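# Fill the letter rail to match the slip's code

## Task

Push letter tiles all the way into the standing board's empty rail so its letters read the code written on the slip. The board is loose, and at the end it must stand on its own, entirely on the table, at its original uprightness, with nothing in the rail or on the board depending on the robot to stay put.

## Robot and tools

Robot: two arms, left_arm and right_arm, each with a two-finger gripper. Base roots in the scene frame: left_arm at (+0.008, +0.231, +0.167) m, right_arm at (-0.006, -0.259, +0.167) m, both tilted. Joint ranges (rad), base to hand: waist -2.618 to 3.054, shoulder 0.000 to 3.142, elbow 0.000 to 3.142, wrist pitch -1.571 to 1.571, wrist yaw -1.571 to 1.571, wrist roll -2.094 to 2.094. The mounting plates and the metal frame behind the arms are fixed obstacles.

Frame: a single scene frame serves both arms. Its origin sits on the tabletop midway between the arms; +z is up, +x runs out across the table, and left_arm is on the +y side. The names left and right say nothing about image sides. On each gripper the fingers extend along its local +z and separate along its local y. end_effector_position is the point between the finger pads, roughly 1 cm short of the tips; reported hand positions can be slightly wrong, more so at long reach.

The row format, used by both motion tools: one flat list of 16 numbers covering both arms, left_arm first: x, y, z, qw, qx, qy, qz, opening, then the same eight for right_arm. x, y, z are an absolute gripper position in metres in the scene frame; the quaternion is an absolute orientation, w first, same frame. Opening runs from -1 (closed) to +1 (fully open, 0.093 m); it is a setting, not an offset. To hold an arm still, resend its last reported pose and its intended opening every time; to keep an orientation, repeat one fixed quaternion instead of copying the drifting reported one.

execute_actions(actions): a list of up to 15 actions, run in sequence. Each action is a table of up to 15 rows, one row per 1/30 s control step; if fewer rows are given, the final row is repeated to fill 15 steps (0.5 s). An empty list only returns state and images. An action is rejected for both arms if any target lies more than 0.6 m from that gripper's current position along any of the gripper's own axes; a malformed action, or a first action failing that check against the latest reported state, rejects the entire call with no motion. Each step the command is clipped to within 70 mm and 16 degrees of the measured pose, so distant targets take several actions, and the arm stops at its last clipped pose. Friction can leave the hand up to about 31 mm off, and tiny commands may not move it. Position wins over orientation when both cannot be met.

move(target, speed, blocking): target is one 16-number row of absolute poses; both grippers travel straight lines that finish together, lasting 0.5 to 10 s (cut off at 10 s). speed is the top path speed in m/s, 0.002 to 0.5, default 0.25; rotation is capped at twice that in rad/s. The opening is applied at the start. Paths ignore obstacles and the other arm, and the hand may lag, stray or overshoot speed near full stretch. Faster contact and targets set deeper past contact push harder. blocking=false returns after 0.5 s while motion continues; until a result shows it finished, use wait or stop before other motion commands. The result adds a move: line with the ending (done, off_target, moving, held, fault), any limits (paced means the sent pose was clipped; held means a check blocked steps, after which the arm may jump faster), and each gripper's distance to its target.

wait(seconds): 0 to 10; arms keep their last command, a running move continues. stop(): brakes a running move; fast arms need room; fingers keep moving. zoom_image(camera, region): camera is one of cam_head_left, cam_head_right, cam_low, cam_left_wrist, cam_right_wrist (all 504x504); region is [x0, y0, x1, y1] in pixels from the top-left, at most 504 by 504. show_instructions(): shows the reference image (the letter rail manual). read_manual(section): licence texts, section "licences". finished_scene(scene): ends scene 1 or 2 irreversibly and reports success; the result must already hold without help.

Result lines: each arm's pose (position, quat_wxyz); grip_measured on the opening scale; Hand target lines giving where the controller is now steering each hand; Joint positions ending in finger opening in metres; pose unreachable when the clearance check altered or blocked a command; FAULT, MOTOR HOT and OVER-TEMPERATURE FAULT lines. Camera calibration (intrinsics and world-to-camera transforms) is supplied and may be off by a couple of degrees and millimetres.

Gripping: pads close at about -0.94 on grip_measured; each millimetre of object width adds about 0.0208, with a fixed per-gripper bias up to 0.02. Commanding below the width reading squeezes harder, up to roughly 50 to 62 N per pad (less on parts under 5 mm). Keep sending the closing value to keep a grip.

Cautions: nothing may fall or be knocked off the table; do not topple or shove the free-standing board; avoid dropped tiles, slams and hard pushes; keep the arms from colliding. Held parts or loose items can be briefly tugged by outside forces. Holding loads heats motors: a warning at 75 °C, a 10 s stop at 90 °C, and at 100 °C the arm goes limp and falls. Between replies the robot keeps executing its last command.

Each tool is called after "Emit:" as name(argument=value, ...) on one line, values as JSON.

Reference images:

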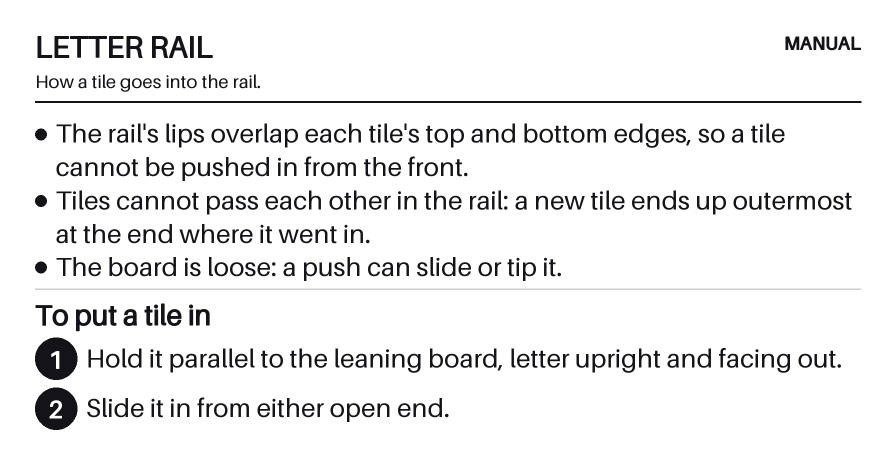

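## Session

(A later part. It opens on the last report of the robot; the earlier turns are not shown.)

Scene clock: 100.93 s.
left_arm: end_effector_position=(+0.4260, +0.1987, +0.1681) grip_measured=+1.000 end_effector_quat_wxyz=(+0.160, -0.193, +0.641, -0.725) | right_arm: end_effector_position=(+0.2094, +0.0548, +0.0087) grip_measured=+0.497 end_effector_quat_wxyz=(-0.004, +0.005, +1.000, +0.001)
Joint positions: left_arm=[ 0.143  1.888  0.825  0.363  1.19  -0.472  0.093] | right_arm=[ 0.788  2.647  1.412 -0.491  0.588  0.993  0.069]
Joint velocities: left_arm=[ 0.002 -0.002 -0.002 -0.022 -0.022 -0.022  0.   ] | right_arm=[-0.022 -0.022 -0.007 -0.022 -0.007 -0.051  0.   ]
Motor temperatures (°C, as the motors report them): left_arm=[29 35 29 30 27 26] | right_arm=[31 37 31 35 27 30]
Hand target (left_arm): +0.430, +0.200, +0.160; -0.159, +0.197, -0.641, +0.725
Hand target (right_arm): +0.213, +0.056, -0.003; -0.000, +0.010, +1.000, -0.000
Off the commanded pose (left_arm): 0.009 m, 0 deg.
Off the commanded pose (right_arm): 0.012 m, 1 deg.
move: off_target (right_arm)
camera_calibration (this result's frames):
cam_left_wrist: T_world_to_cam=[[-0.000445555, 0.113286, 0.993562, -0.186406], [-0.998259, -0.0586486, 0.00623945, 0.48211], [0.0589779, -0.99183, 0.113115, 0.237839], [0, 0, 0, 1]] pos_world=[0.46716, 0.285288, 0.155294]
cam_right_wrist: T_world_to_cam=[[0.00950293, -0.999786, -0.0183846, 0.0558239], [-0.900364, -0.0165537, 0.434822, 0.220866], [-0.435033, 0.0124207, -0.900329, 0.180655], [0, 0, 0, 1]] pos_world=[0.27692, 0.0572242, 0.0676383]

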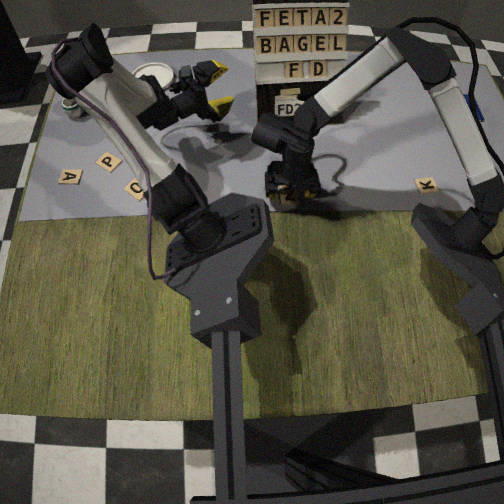

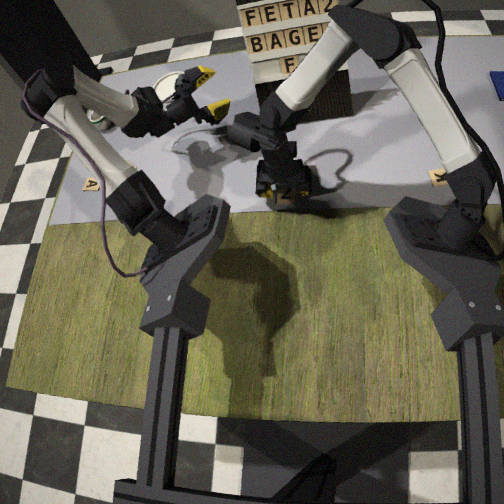

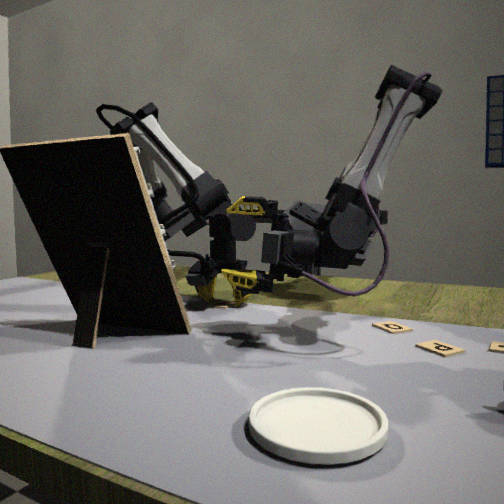

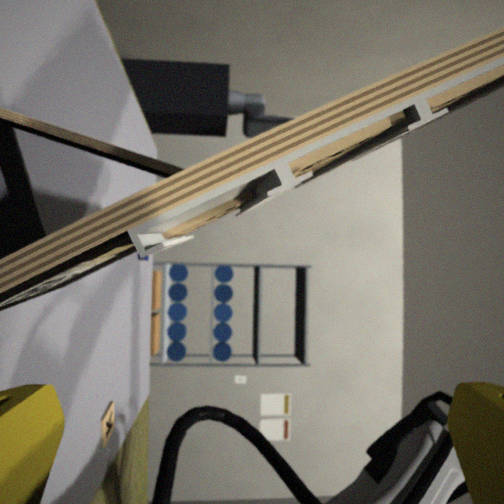

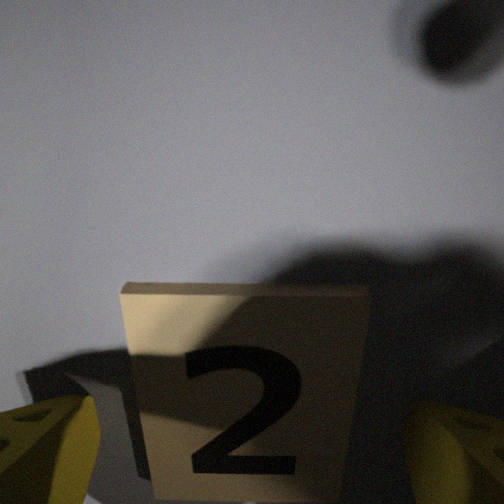

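Emit:
execute_actions(actions=[[[0.43,0.2,0.16,0.159,-0.197,0.641,-0.725,1,0.213,0.057,0.003,0,0.01,1,0,-0.25]]])

Emit:
move(target=[0.43,0.2,0.16,0.159,-0.197,0.641,-0.725,1,0.26,-0.1,0.12,0.1,0,0.995,0,-0.25], speed=0.2)

Emit:
move(target=[0.43,0.2,0.16,0.159,-0.197,0.641,-0.725,1,0.5,-0.2,0.155,0.533,-0.044,0.845,0.028,-0.25])

Emit:
move(target=[0.43,0.2,0.16,0.159,-0.197,0.641,-0.725,1,0.516,-0.137,0.152,0.533,-0.044,0.845,0.028,-0.25], speed=0.04)

Scene clock: 101.60 s.
left_arm: end_effector_position=(+0.4260, +0.1987, +0.1681) grip_measured=+1.000 end_effector_quat_wxyz=(+0.160, -0.193, +0.641, -0.725) | right_arm: end_effector_position=(+0.2097, +0.0545, +0.0087) grip_measured=-0.202 end_effector_quat_wxyz=(-0.003, +0.005, +1.000, +0.001)
Joint positions: left_arm=[ 0.143  1.888  0.825  0.363  1.19  -0.472  0.093] | right_arm=[ 0.788  2.647  1.412 -0.491  0.59   0.993  0.036]
Joint velocities: left_arm=[-0.012 -0.007 -0.002  0.022  0.022  0.007  0.   ] | right_arm=[-0.002 -0.012 -0.002 -0.007  0.007 -0.051  0.001]
Motor temperatures (°C, as the motors report them): left_arm=[29 35 29 30 27 26] | right_arm=[31 37 31 35 27 30]
Hand target (left_arm): +0.430, +0.200, +0.160; -0.159, +0.197, -0.641, +0.725
Hand target (right_arm): +0.213, +0.057, +0.003; -0.000, +0.010, +1.000, +0.000
Off the commanded pose (left_arm): 0.009 m, 0 deg.
Off the commanded pose (right_arm): 0.007 m, 1 deg.
camera_calibration (this result's frames):
cam_left_wrist: T_world_to_cam=[[-0.000445555, 0.113286, 0.993562, -0.186406], [-0.998259, -0.0586486, 0.00623945, 0.48211], [0.0589779, -0.99183, 0.113115, 0.237839], [0, 0, 0, 1]] pos_world=[0.46716, 0.285288, 0.155294]
cam_right_wrist: T_world_to_cam=[[0.00992814, -0.999808, -0.016886, 0.0554702], [-0.901323, -0.0162605, 0.432843, 0.221402], [-0.433034, 0.0109224, -0.901311, 0.18049], [0, 0, 0, 1]] pos_world=[0.277162, 0.0570883, 0.0677817]

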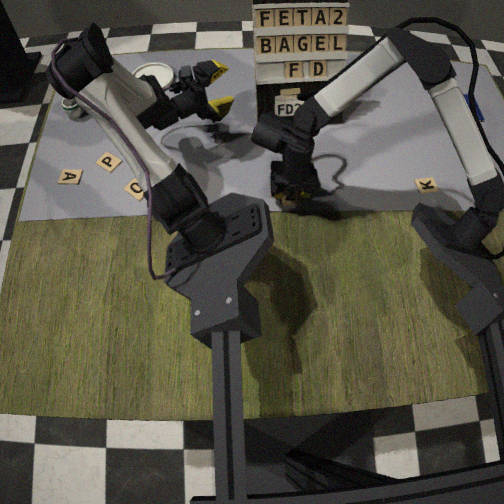

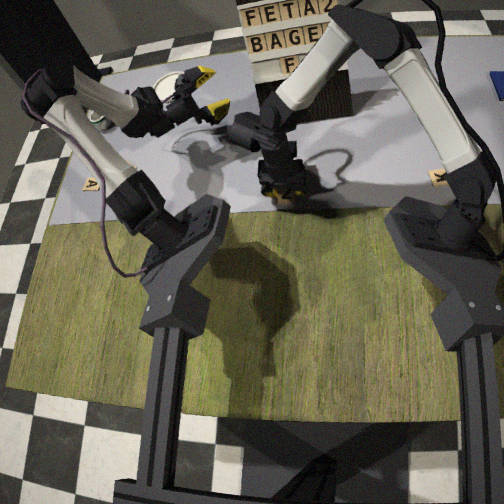

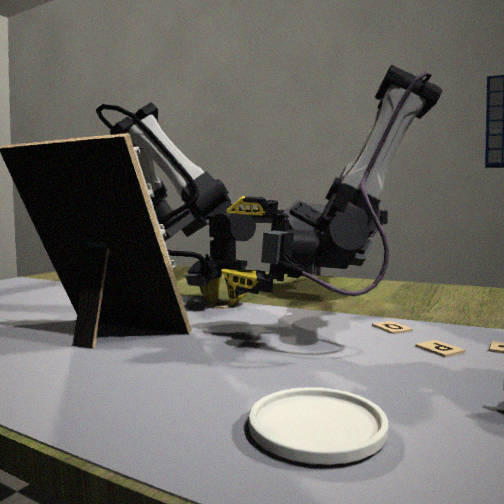

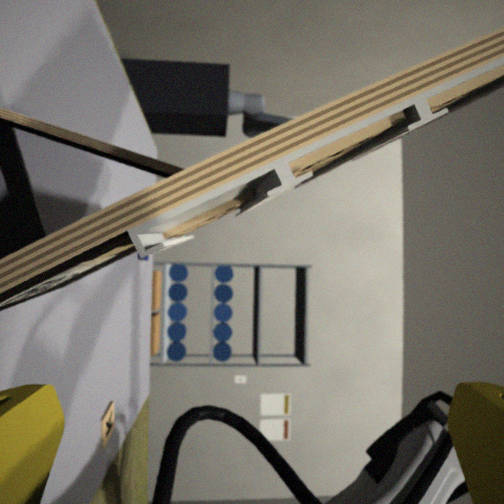

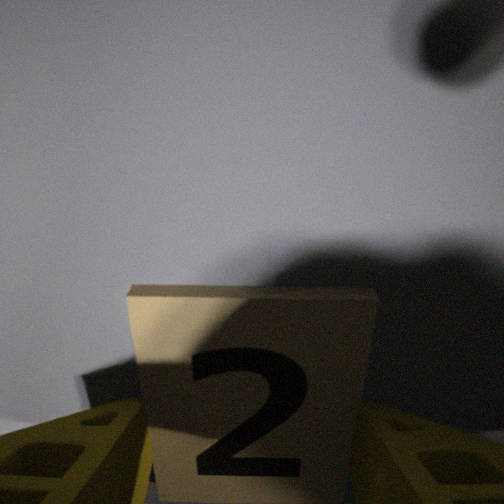

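Scene clock: 103.17 s.
left_arm: end_effector_position=(+0.4260, +0.1987, +0.1681) grip_measured=+1.000 end_effector_quat_wxyz=(+0.160, -0.193, +0.641, -0.725) | right_arm: end_effector_position=(+0.2636, -0.0894, +0.1251) grip_measured=-0.202 end_effector_quat_wxyz=(+0.104, +0.004, +0.995, +0.011)
Joint positions: left_arm=[ 0.143  1.888  0.825  0.363  1.19  -0.472  0.093] | right_arm=[ 0.729  1.883  0.883 -0.488  0.746  0.797  0.036]
Joint velocities: left_arm=[ 0.007 -0.002  0.007 -0.022 -0.051  0.022  0.   ] | right_arm=[ 0.027 -0.007 -0.012 -0.037 -0.007  0.022  0.   ]
Motor temperatures (°C, as the motors report them): left_arm=[29 35 29 30 27 26] | right_arm=[30 37 31 34 27 30]
Hand target (left_arm): +0.430, +0.200, +0.160; -0.159, +0.197, -0.641, +0.725
Hand target (right_arm): +0.261, -0.099, +0.122; +0.100, -0.000, +0.995, -0.001
Off the commanded pose (left_arm): 0.009 m, 0 deg.
Off the commanded pose (right_arm): 0.012 m, 1 deg.
move: off_target (right_arm)
camera_calibration (this result's frames):
cam_left_wrist: T_world_to_cam=[[-0.000445555, 0.113286, 0.993562, -0.186406], [-0.998259, -0.0586486, 0.00623945, 0.48211], [0.0589779, -0.99183, 0.113115, 0.237839], [0, 0, 0, 1]] pos_world=[0.46716, 0.285288, 0.155294]
cam_right_wrist: T_world_to_cam=[[0.0159392, -0.999276, -0.0345377, -0.0863665], [-0.972419, -0.0235311, 0.23205, 0.26045], [-0.232695, 0.0298864, -0.97209, 0.268099], [0, 0, 0, 1]] pos_world=[0.317029, -0.0881878, 0.197196]

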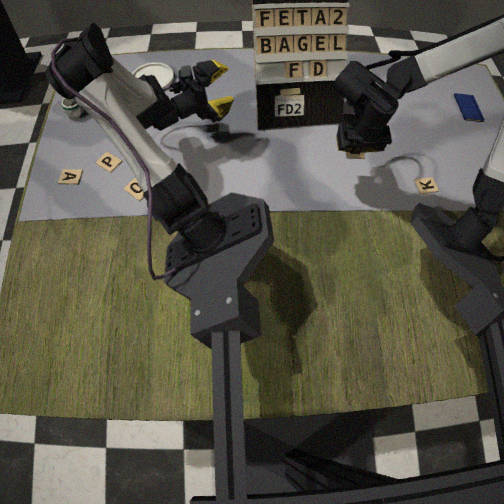

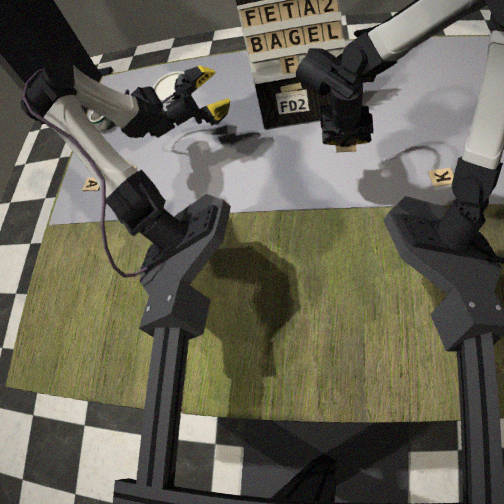

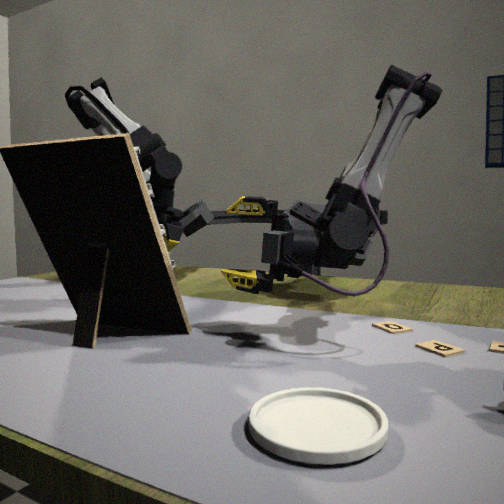

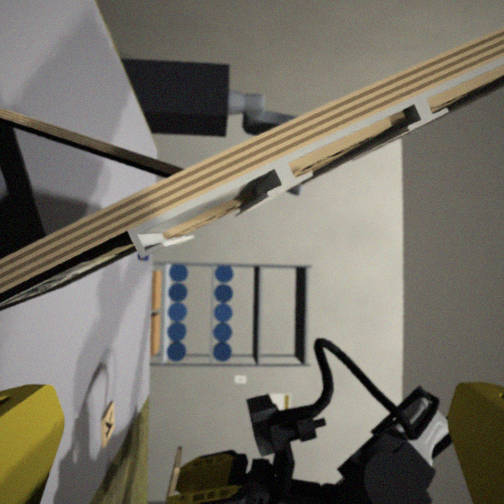

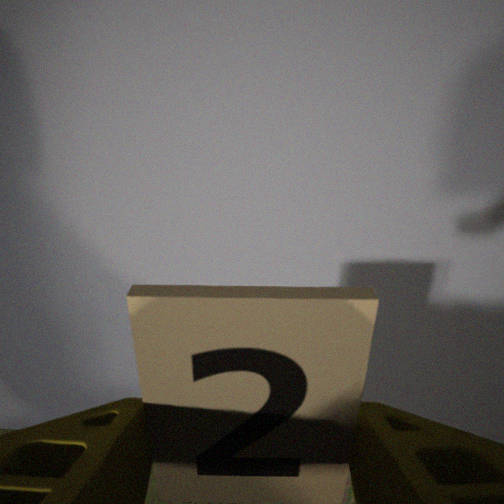

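Scene clock: 105.70 s.
left_arm: end_effector_position=(+0.4260, +0.1987, +0.1681) grip_measured=+1.000 end_effector_quat_wxyz=(+0.160, -0.193, +0.641, -0.725) | right_arm: end_effector_position=(+0.4950, -0.2013, +0.1580) grip_measured=-0.202 end_effector_quat_wxyz=(+0.530, -0.041, +0.847, +0.030)
Joint positions: left_arm=[ 0.143  1.888  0.825  0.363  1.19  -0.472  0.093] | right_arm=[ 0.162  1.826  0.689  1.071  0.334 -0.464  0.036]
Joint velocities: left_arm=[ 0.012 -0.022 -0.002 -0.007 -0.007  0.081  0.   ] | right_arm=[ 0.002  0.007 -0.002  0.022 -0.022 -0.022 -0.   ]
Motor temperatures (°C, as the motors report them): left_arm=[29 35 29 30 27 26] | right_arm=[30 37 31 35 27 30]
Hand target (left_arm): +0.430, +0.200, +0.160; -0.159, +0.197, -0.641, +0.725
Hand target (right_arm): +0.499, -0.203, +0.153; +0.531, -0.042, +0.846, +0.027
Off the commanded pose (left_arm): 0.009 m, 0 deg.
Off the commanded pose (right_arm): 0.006 m, 1 deg.
move: done
camera_calibration (this result's frames):
cam_left_wrist: T_world_to_cam=[[-0.000445555, 0.113286, 0.993562, -0.186406], [-0.998259, -0.0586486, 0.00623945, 0.48211], [0.0589779, -0.99183, 0.113115, 0.237839], [0, 0, 0, 1]] pos_world=[0.46716, 0.285288, 0.155294]
cam_right_wrist: T_world_to_cam=[[0.123856, -0.992291, 0.00420404, -0.258807], [-0.773835, -0.0992389, -0.625564, 0.497156], [0.621159, 0.0742265, -0.780162, -0.0868184], [0, 0, 0, 1]] pos_world=[0.4707, -0.20103, 0.244359]

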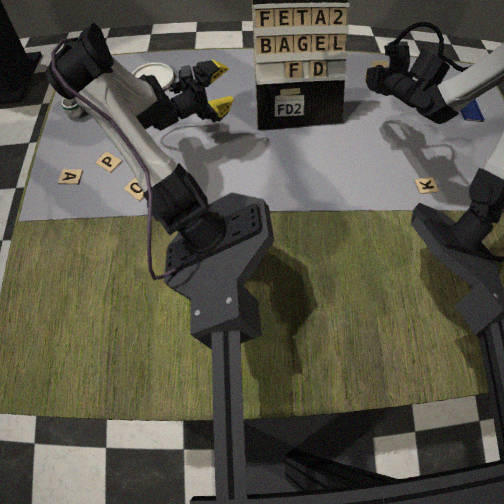

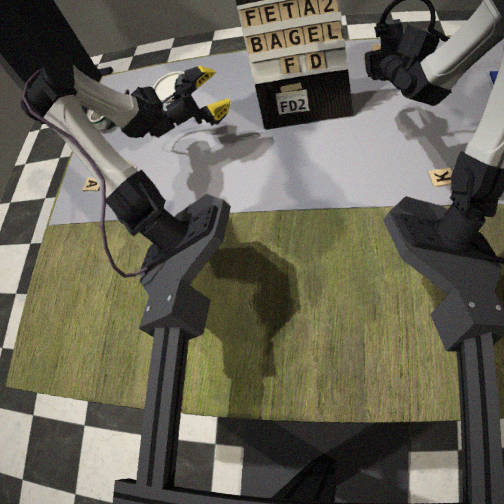

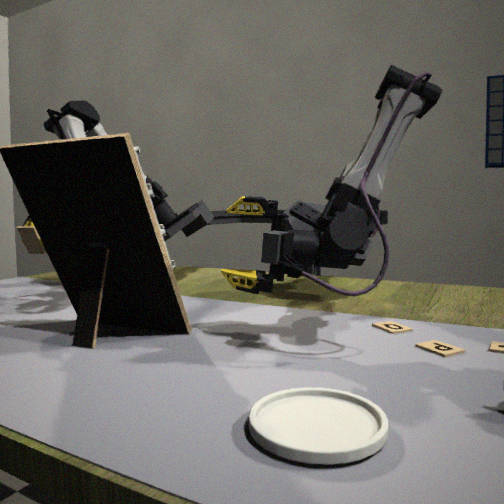

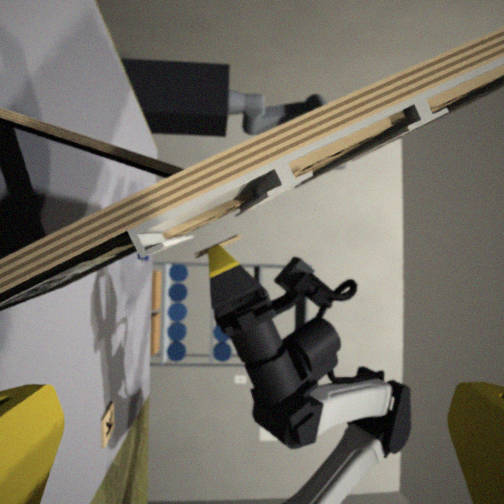

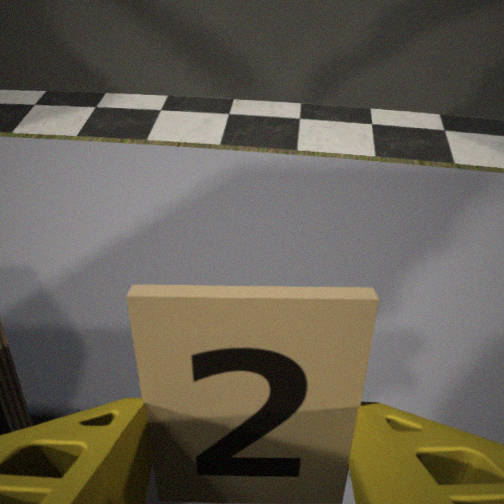

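Scene clock: 107.67 s.
left_arm: end_effector_position=(+0.4260, +0.1987, +0.1681) grip_measured=+1.000 end_effector_quat_wxyz=(+0.160, -0.193, +0.641, -0.725) | right_arm: end_effector_position=(+0.5139, -0.1423, +0.1522) grip_measured=-0.202 end_effector_quat_wxyz=(+0.531, -0.045, +0.846, +0.029)
Joint positions: left_arm=[ 0.143  1.888  0.825  0.363  1.19  -0.472  0.093] | right_arm=[ 0.278  2.024  0.852  1.104  0.447 -0.464  0.036]
Joint velocities: left_arm=[ 0.002 -0.012 -0.002  0.007  0.037 -0.051  0.   ] | right_arm=[ 0.007  0.012 -0.007 -0.007  0.081  0.022 -0.   ]
Motor temperatures (°C, as the motors report them): left_arm=[29 35 29 30 27 26] | right_arm=[30 37 31 35 27 30]
Hand target (left_arm): +0.430, +0.200, +0.160; -0.159, +0.197, -0.641, +0.725
Hand target (right_arm): +0.516, -0.137, +0.151; +0.533, -0.044, +0.845, +0.028
Off the commanded pose (left_arm): 0.009 m, 0 deg.
Off the commanded pose (right_arm): 0.006 m, 0 deg.
move: done
camera_calibration (this result's frames):
cam_left_wrist: T_world_to_cam=[[-0.000445555, 0.113286, 0.993562, -0.186406], [-0.998259, -0.0586486, 0.00623945, 0.48211], [0.0589779, -0.99183, 0.113115, 0.237839], [0, 0, 0, 1]] pos_world=[0.46716, 0.285288, 0.155294]
cam_right_wrist: T_world_to_cam=[[0.128985, -0.991592, 0.0104469, -0.206077], [-0.771456, -0.106958, -0.627229, 0.511895], [0.623072, 0.0728435, -0.778765, -0.108882], [0, 0, 0, 1]] pos_world=[0.489326, -0.141661, 0.238434]

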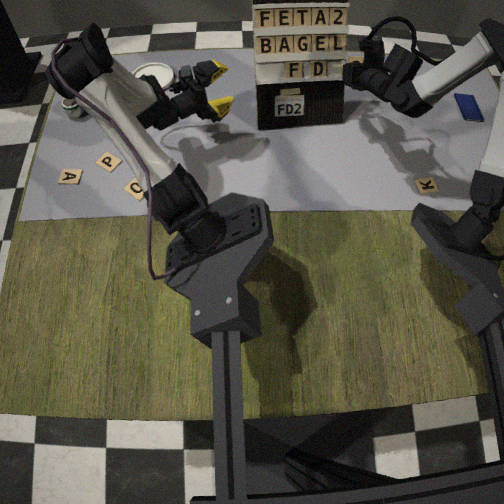

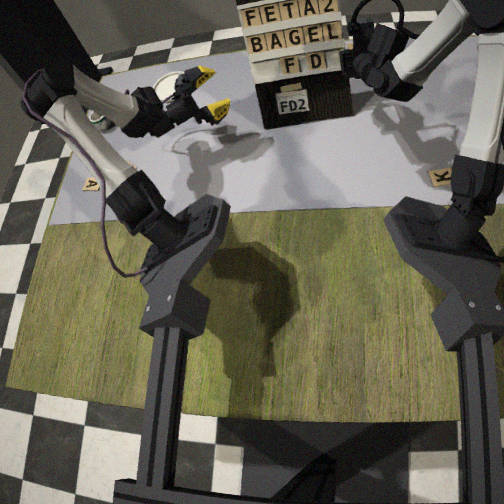

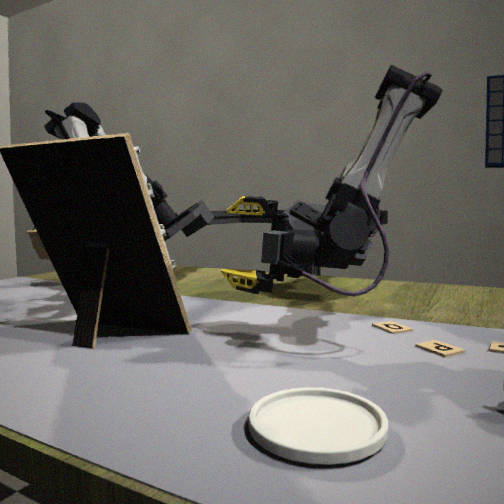

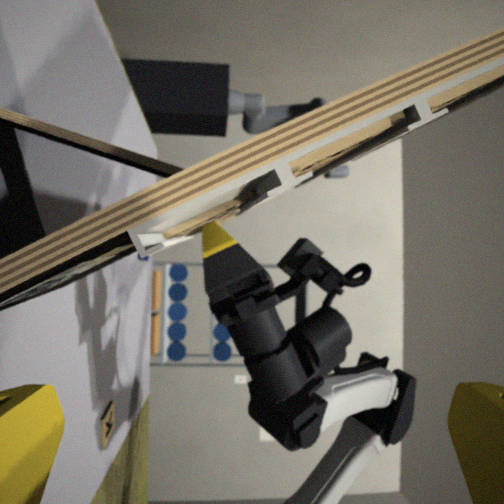

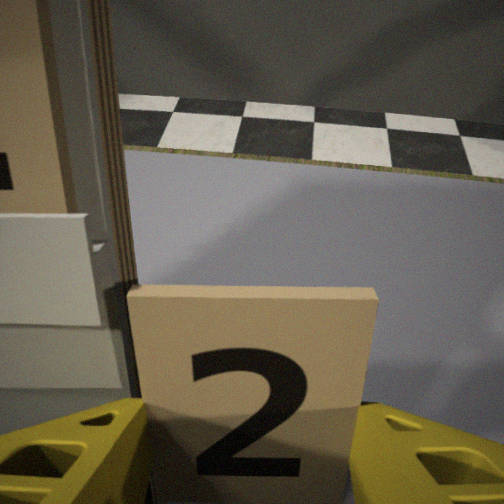

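Emit:
move(target=[0.43,0.2,0.16,0.159,-0.197,0.641,-0.725,1,0.518,-0.123,0.152,0.533,-0.044,0.845,0.028,-0.25], speed=0.015)

Scene clock: 109.77 s.
left_arm: end_effector_position=(+0.4260, +0.1987, +0.1681) grip_measured=+1.000 end_effector_quat_wxyz=(+0.160, -0.193, +0.641, -0.725) | right_arm: end_effector_position=(+0.5167, -0.1363, +0.1533) grip_measured=-0.202 end_effector_quat_wxyz=(+0.531, -0.036, +0.847, +0.018)
Joint positions: left_arm=[ 0.143  1.888  0.825  0.363  1.19  -0.472  0.093] | right_arm=[ 0.301  2.053  0.881  1.117  0.496 -0.464  0.036]
Joint velocities: left_arm=[-0.007 -0.007 -0.007  0.037  0.066  0.022  0.   ] | right_arm=[ 0.012 -0.012 -0.012 -0.051 -0.051 -0.051  0.001]
Motor temperatures (°C, as the motors report them): left_arm=[29 35 29 30 27 26] | right_arm=[31 37 31 35 27 30]
Hand target (left_arm): +0.430, +0.200, +0.160; -0.159, +0.197, -0.641, +0.725
Hand target (right_arm): +0.517, -0.123, +0.152; +0.533, -0.044, +0.845, +0.028
Off the commanded pose (left_arm): 0.009 m, 0 deg.
Off the commanded pose (right_arm): 0.013 m, 2 deg.
move: off_target (right_arm)
camera_calibration (this result's frames):
cam_left_wrist: T_world_to_cam=[[-0.000445555, 0.113286, 0.993562, -0.186406], [-0.998259, -0.0586486, 0.00623945, 0.48211], [0.0589779, -0.99183, 0.113115, 0.237839], [0, 0, 0, 1]] pos_world=[0.46716, 0.285288, 0.155294]
cam_right_wrist: T_world_to_cam=[[0.101448, -0.994658, 0.0190718, -0.188077], [-0.774557, -0.0910006, -0.625924, 0.51899], [0.624316, 0.0487263, -0.779651, -0.113972], [0, 0, 0, 1]] pos_world=[0.492222, -0.13429, 0.239577]

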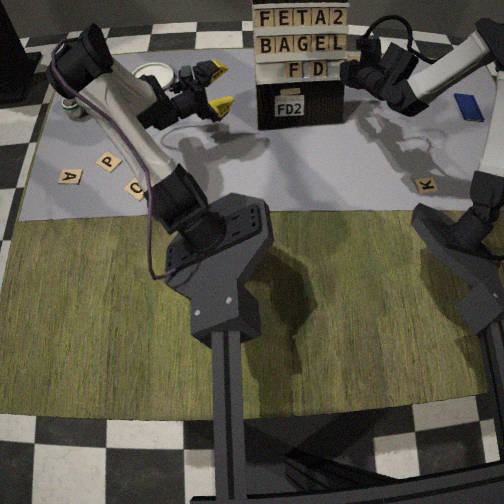

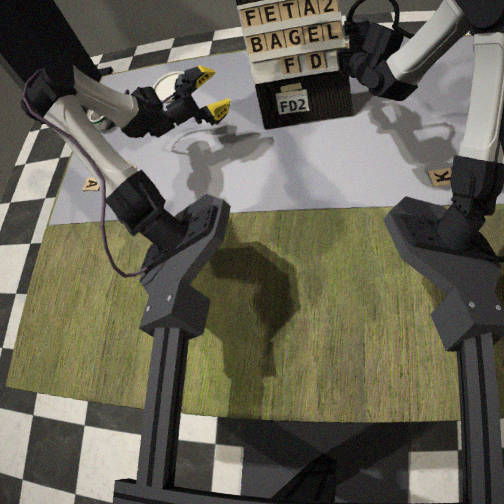

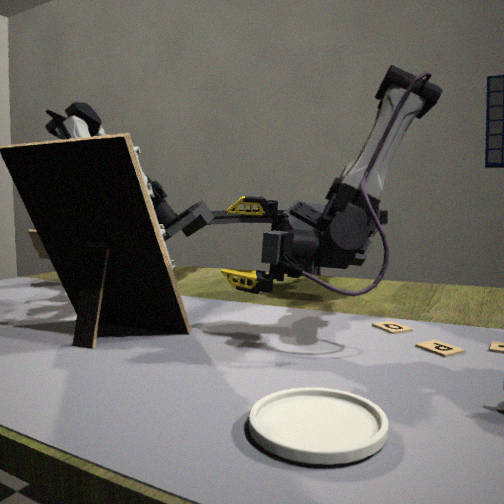

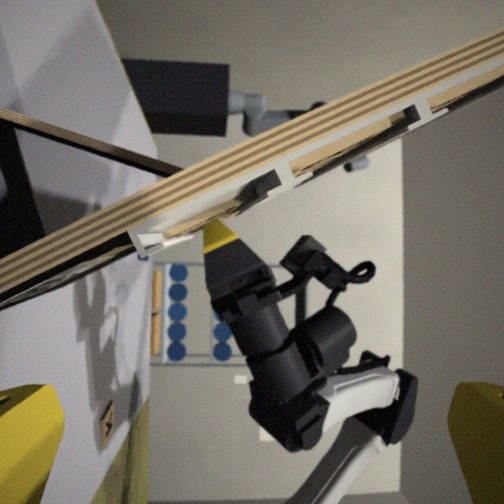

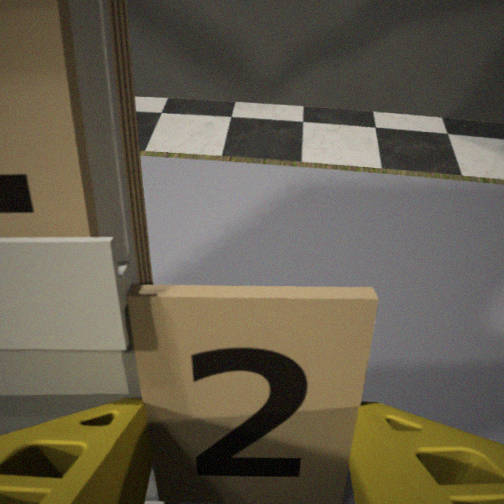

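Emit:
zoom_image(camera="cam_right_wrist", region=[60,220,220,400])

Emit:
zoom_image(camera="cam_left_wrist", region=[140,180,280,270])

Region (60, 220, 220, 400) of cam_right_wrist's 504x504 image, scaled by 2.800, with more detail than that image has.

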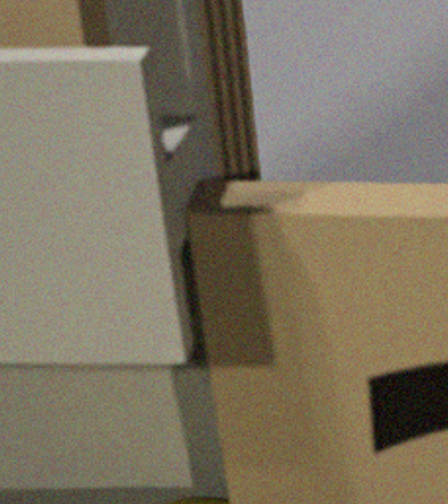

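Region (140, 180, 280, 270) of cam_left_wrist's 504x504 image, scaled by 3.600, with more detail than that image has; it fills the top 324 rows of this view, and the rest is white.

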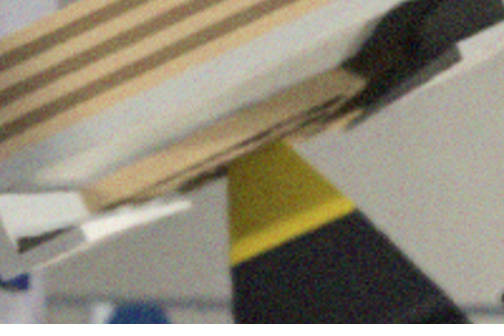

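Emit:
execute_actions(actions=[[[0.43,0.2,0.16,0.159,-0.197,0.641,-0.725,1,0.510,-0.145,0.139,0.533,-0.044,0.845,0.028,-0.25],[0.43,0.2,0.16,0.159,-0.197,0.641,-0.725,1,0.510,-0.145,0.139,0.533,-0.044,0.845,0.028,-0.25],[0.43,0.2,0.16,0.159,-0.197,0.641,-0.725,1,0.510,-0.143,0.139,0.533,-0.044,0.845,0.028,-0.25],[0.43,0.2,0.16,0.159,-0.197,0.641,-0.725,1,0.5145,-0.138,0.148,0.533,-0.044,0.845,0.028,-0.25]]])

Emit:
move(target=[0.43,0.2,0.16,0.159,-0.197,0.641,-0.725,1,0.515,-0.12,0.148,0.533,-0.044,0.845,0.028,-0.25], speed=0.015)

Scene clock: 110.53 s.
left_arm: end_effector_position=(+0.4260, +0.1987, +0.1681) grip_measured=+1.000 end_effector_quat_wxyz=(+0.160, -0.193, +0.641, -0.725) | right_arm: end_effector_position=(+0.5142, -0.1402, +0.1470) grip_measured=-0.202 end_effector_quat_wxyz=(+0.531, -0.041, +0.846, +0.024)
Joint positions: left_arm=[ 0.143  1.888  0.825  0.363  1.19  -0.472  0.093] | right_arm=[ 0.279  2.053  0.861  1.132  0.458 -0.464  0.036]
Joint velocities: left_arm=[-0.002 -0.017  0.007 -0.037 -0.022 -0.051  0.   ] | right_arm=[ 0.007 -0.002 -0.012  0.037 -0.095  0.037 -0.   ]
Motor temperatures (°C, as the motors report them): left_arm=[29 35 29 30 27 26] | right_arm=[31 37 31 36 27 30]
Hand target (left_arm): +0.430, +0.200, +0.160; -0.159, +0.197, -0.641, +0.725
Hand target (right_arm): +0.514, -0.138, +0.148; +0.533, -0.044, +0.845, +0.028
Off the commanded pose (left_arm): 0.009 m, 0 deg.
Off the commanded pose (right_arm): 0.002 m, 1 deg.
camera_calibration (this result's frames):
cam_left_wrist: T_world_to_cam=[[-0.000445555, 0.113286, 0.993562, -0.186406], [-0.998259, -0.0586486, 0.00623945, 0.48211], [0.0589779, -0.99183, 0.113115, 0.237839], [0, 0, 0, 1]] pos_world=[0.46716, 0.285288, 0.155294]
cam_right_wrist: T_world_to_cam=[[0.116846, -0.993058, 0.0135026, -0.198414], [-0.772038, -0.0993755, -0.627759, 0.510517], [0.624743, 0.0629263, -0.778291, -0.115593], [0, 0, 0, 1]] pos_world=[0.489538, -0.13903, 0.233195]

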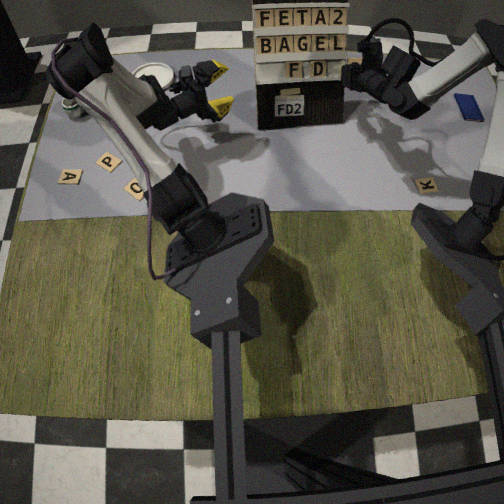

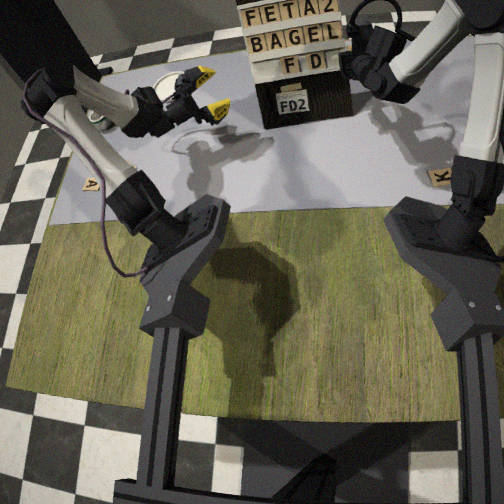

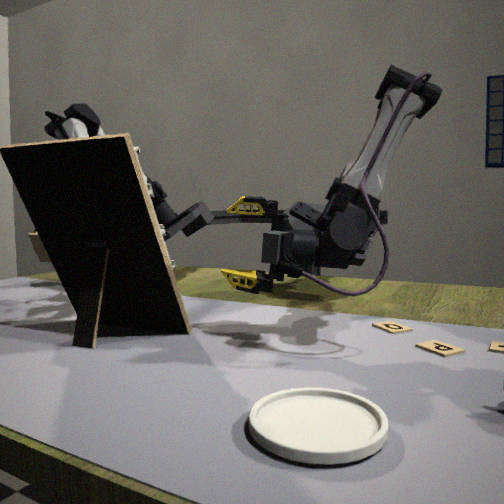

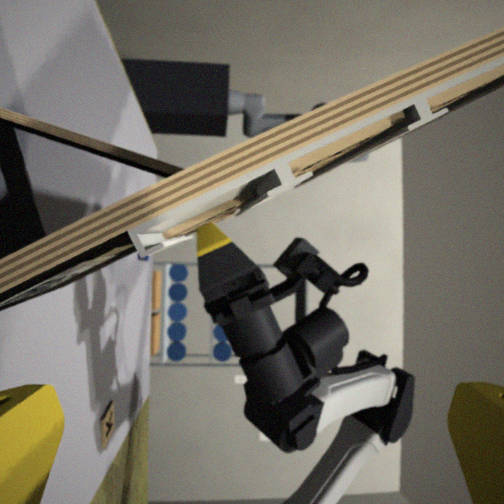

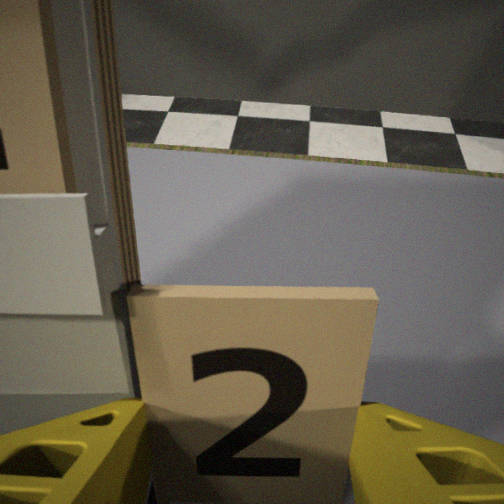

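Scene clock: 112.10 s.
left_arm: end_effector_position=(+0.4260, +0.1987, +0.1681) grip_measured=+1.000 end_effector_quat_wxyz=(+0.160, -0.193, +0.641, -0.725) | right_arm: end_effector_position=(+0.5137, -0.1292, +0.1496) grip_measured=-0.202 end_effector_quat_wxyz=(+0.531, -0.041, +0.846, +0.023)
Joint positions: left_arm=[ 0.143  1.888  0.825  0.363  1.19  -0.472  0.093] | right_arm=[ 0.307  2.074  0.879  1.133  0.488 -0.464  0.036]
Joint velocities: left_arm=[-0.007  0.002 -0.012 -0.007  0.066 -0.037  0.   ] | right_arm=[-0.002 -0.017 -0.002  0.095  0.022  0.007 -0.   ]
Motor temperatures (°C, as the motors report them): left_arm=[29 35 29 30 27 26] | right_arm=[31 37 31 36 27 30]
Hand target (left_arm): +0.430, +0.200, +0.160; -0.159, +0.197, -0.641, +0.725
Hand target (right_arm): +0.515, -0.120, +0.148; +0.533, -0.044, +0.845, +0.028
Off the commanded pose (left_arm): 0.009 m, 0 deg.
Off the commanded pose (right_arm): 0.009 m, 1 deg.
move: done
camera_calibration (this result's frames):
cam_left_wrist: T_world_to_cam=[[-0.000445555, 0.113286, 0.993562, -0.186406], [-0.998259, -0.0586486, 0.00623945, 0.48211], [0.0589779, -0.99183, 0.113115, 0.237839], [0, 0, 0, 1]] pos_world=[0.46716, 0.285288, 0.155294]
cam_right_wrist: T_world_to_cam=[[0.116356, -0.993082, 0.0158179, -0.187619], [-0.772331, -0.100482, -0.627223, 0.512743], [0.624473, 0.0607647, -0.778679, -0.114], [0, 0, 0, 1]] pos_world=[0.489028, -0.127872, 0.235803]

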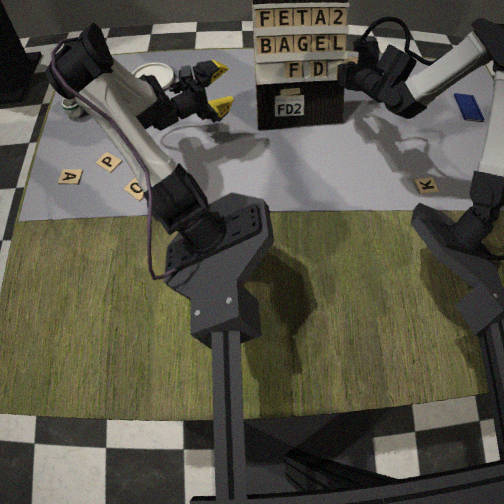

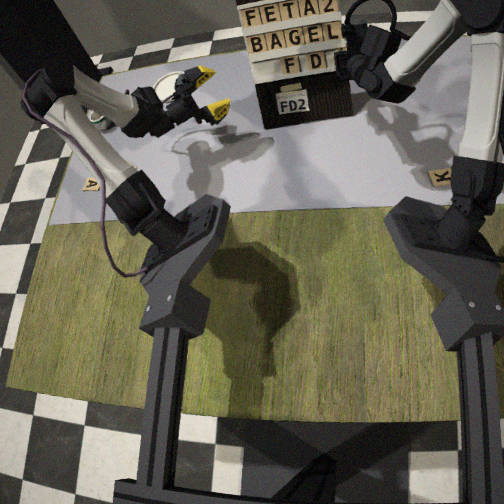

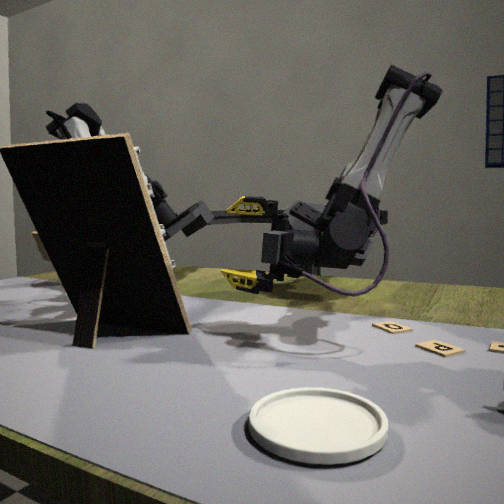

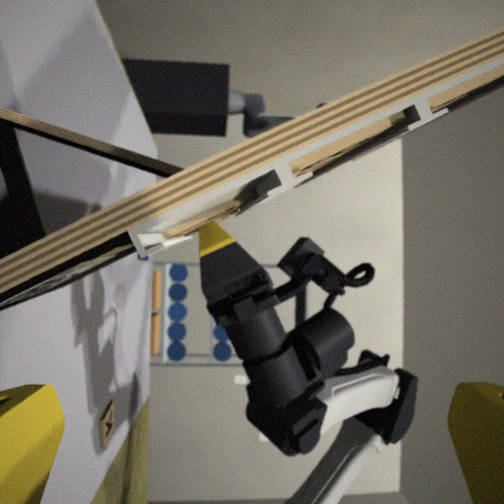

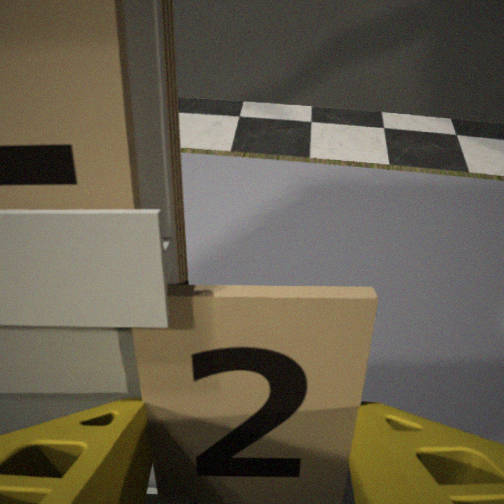

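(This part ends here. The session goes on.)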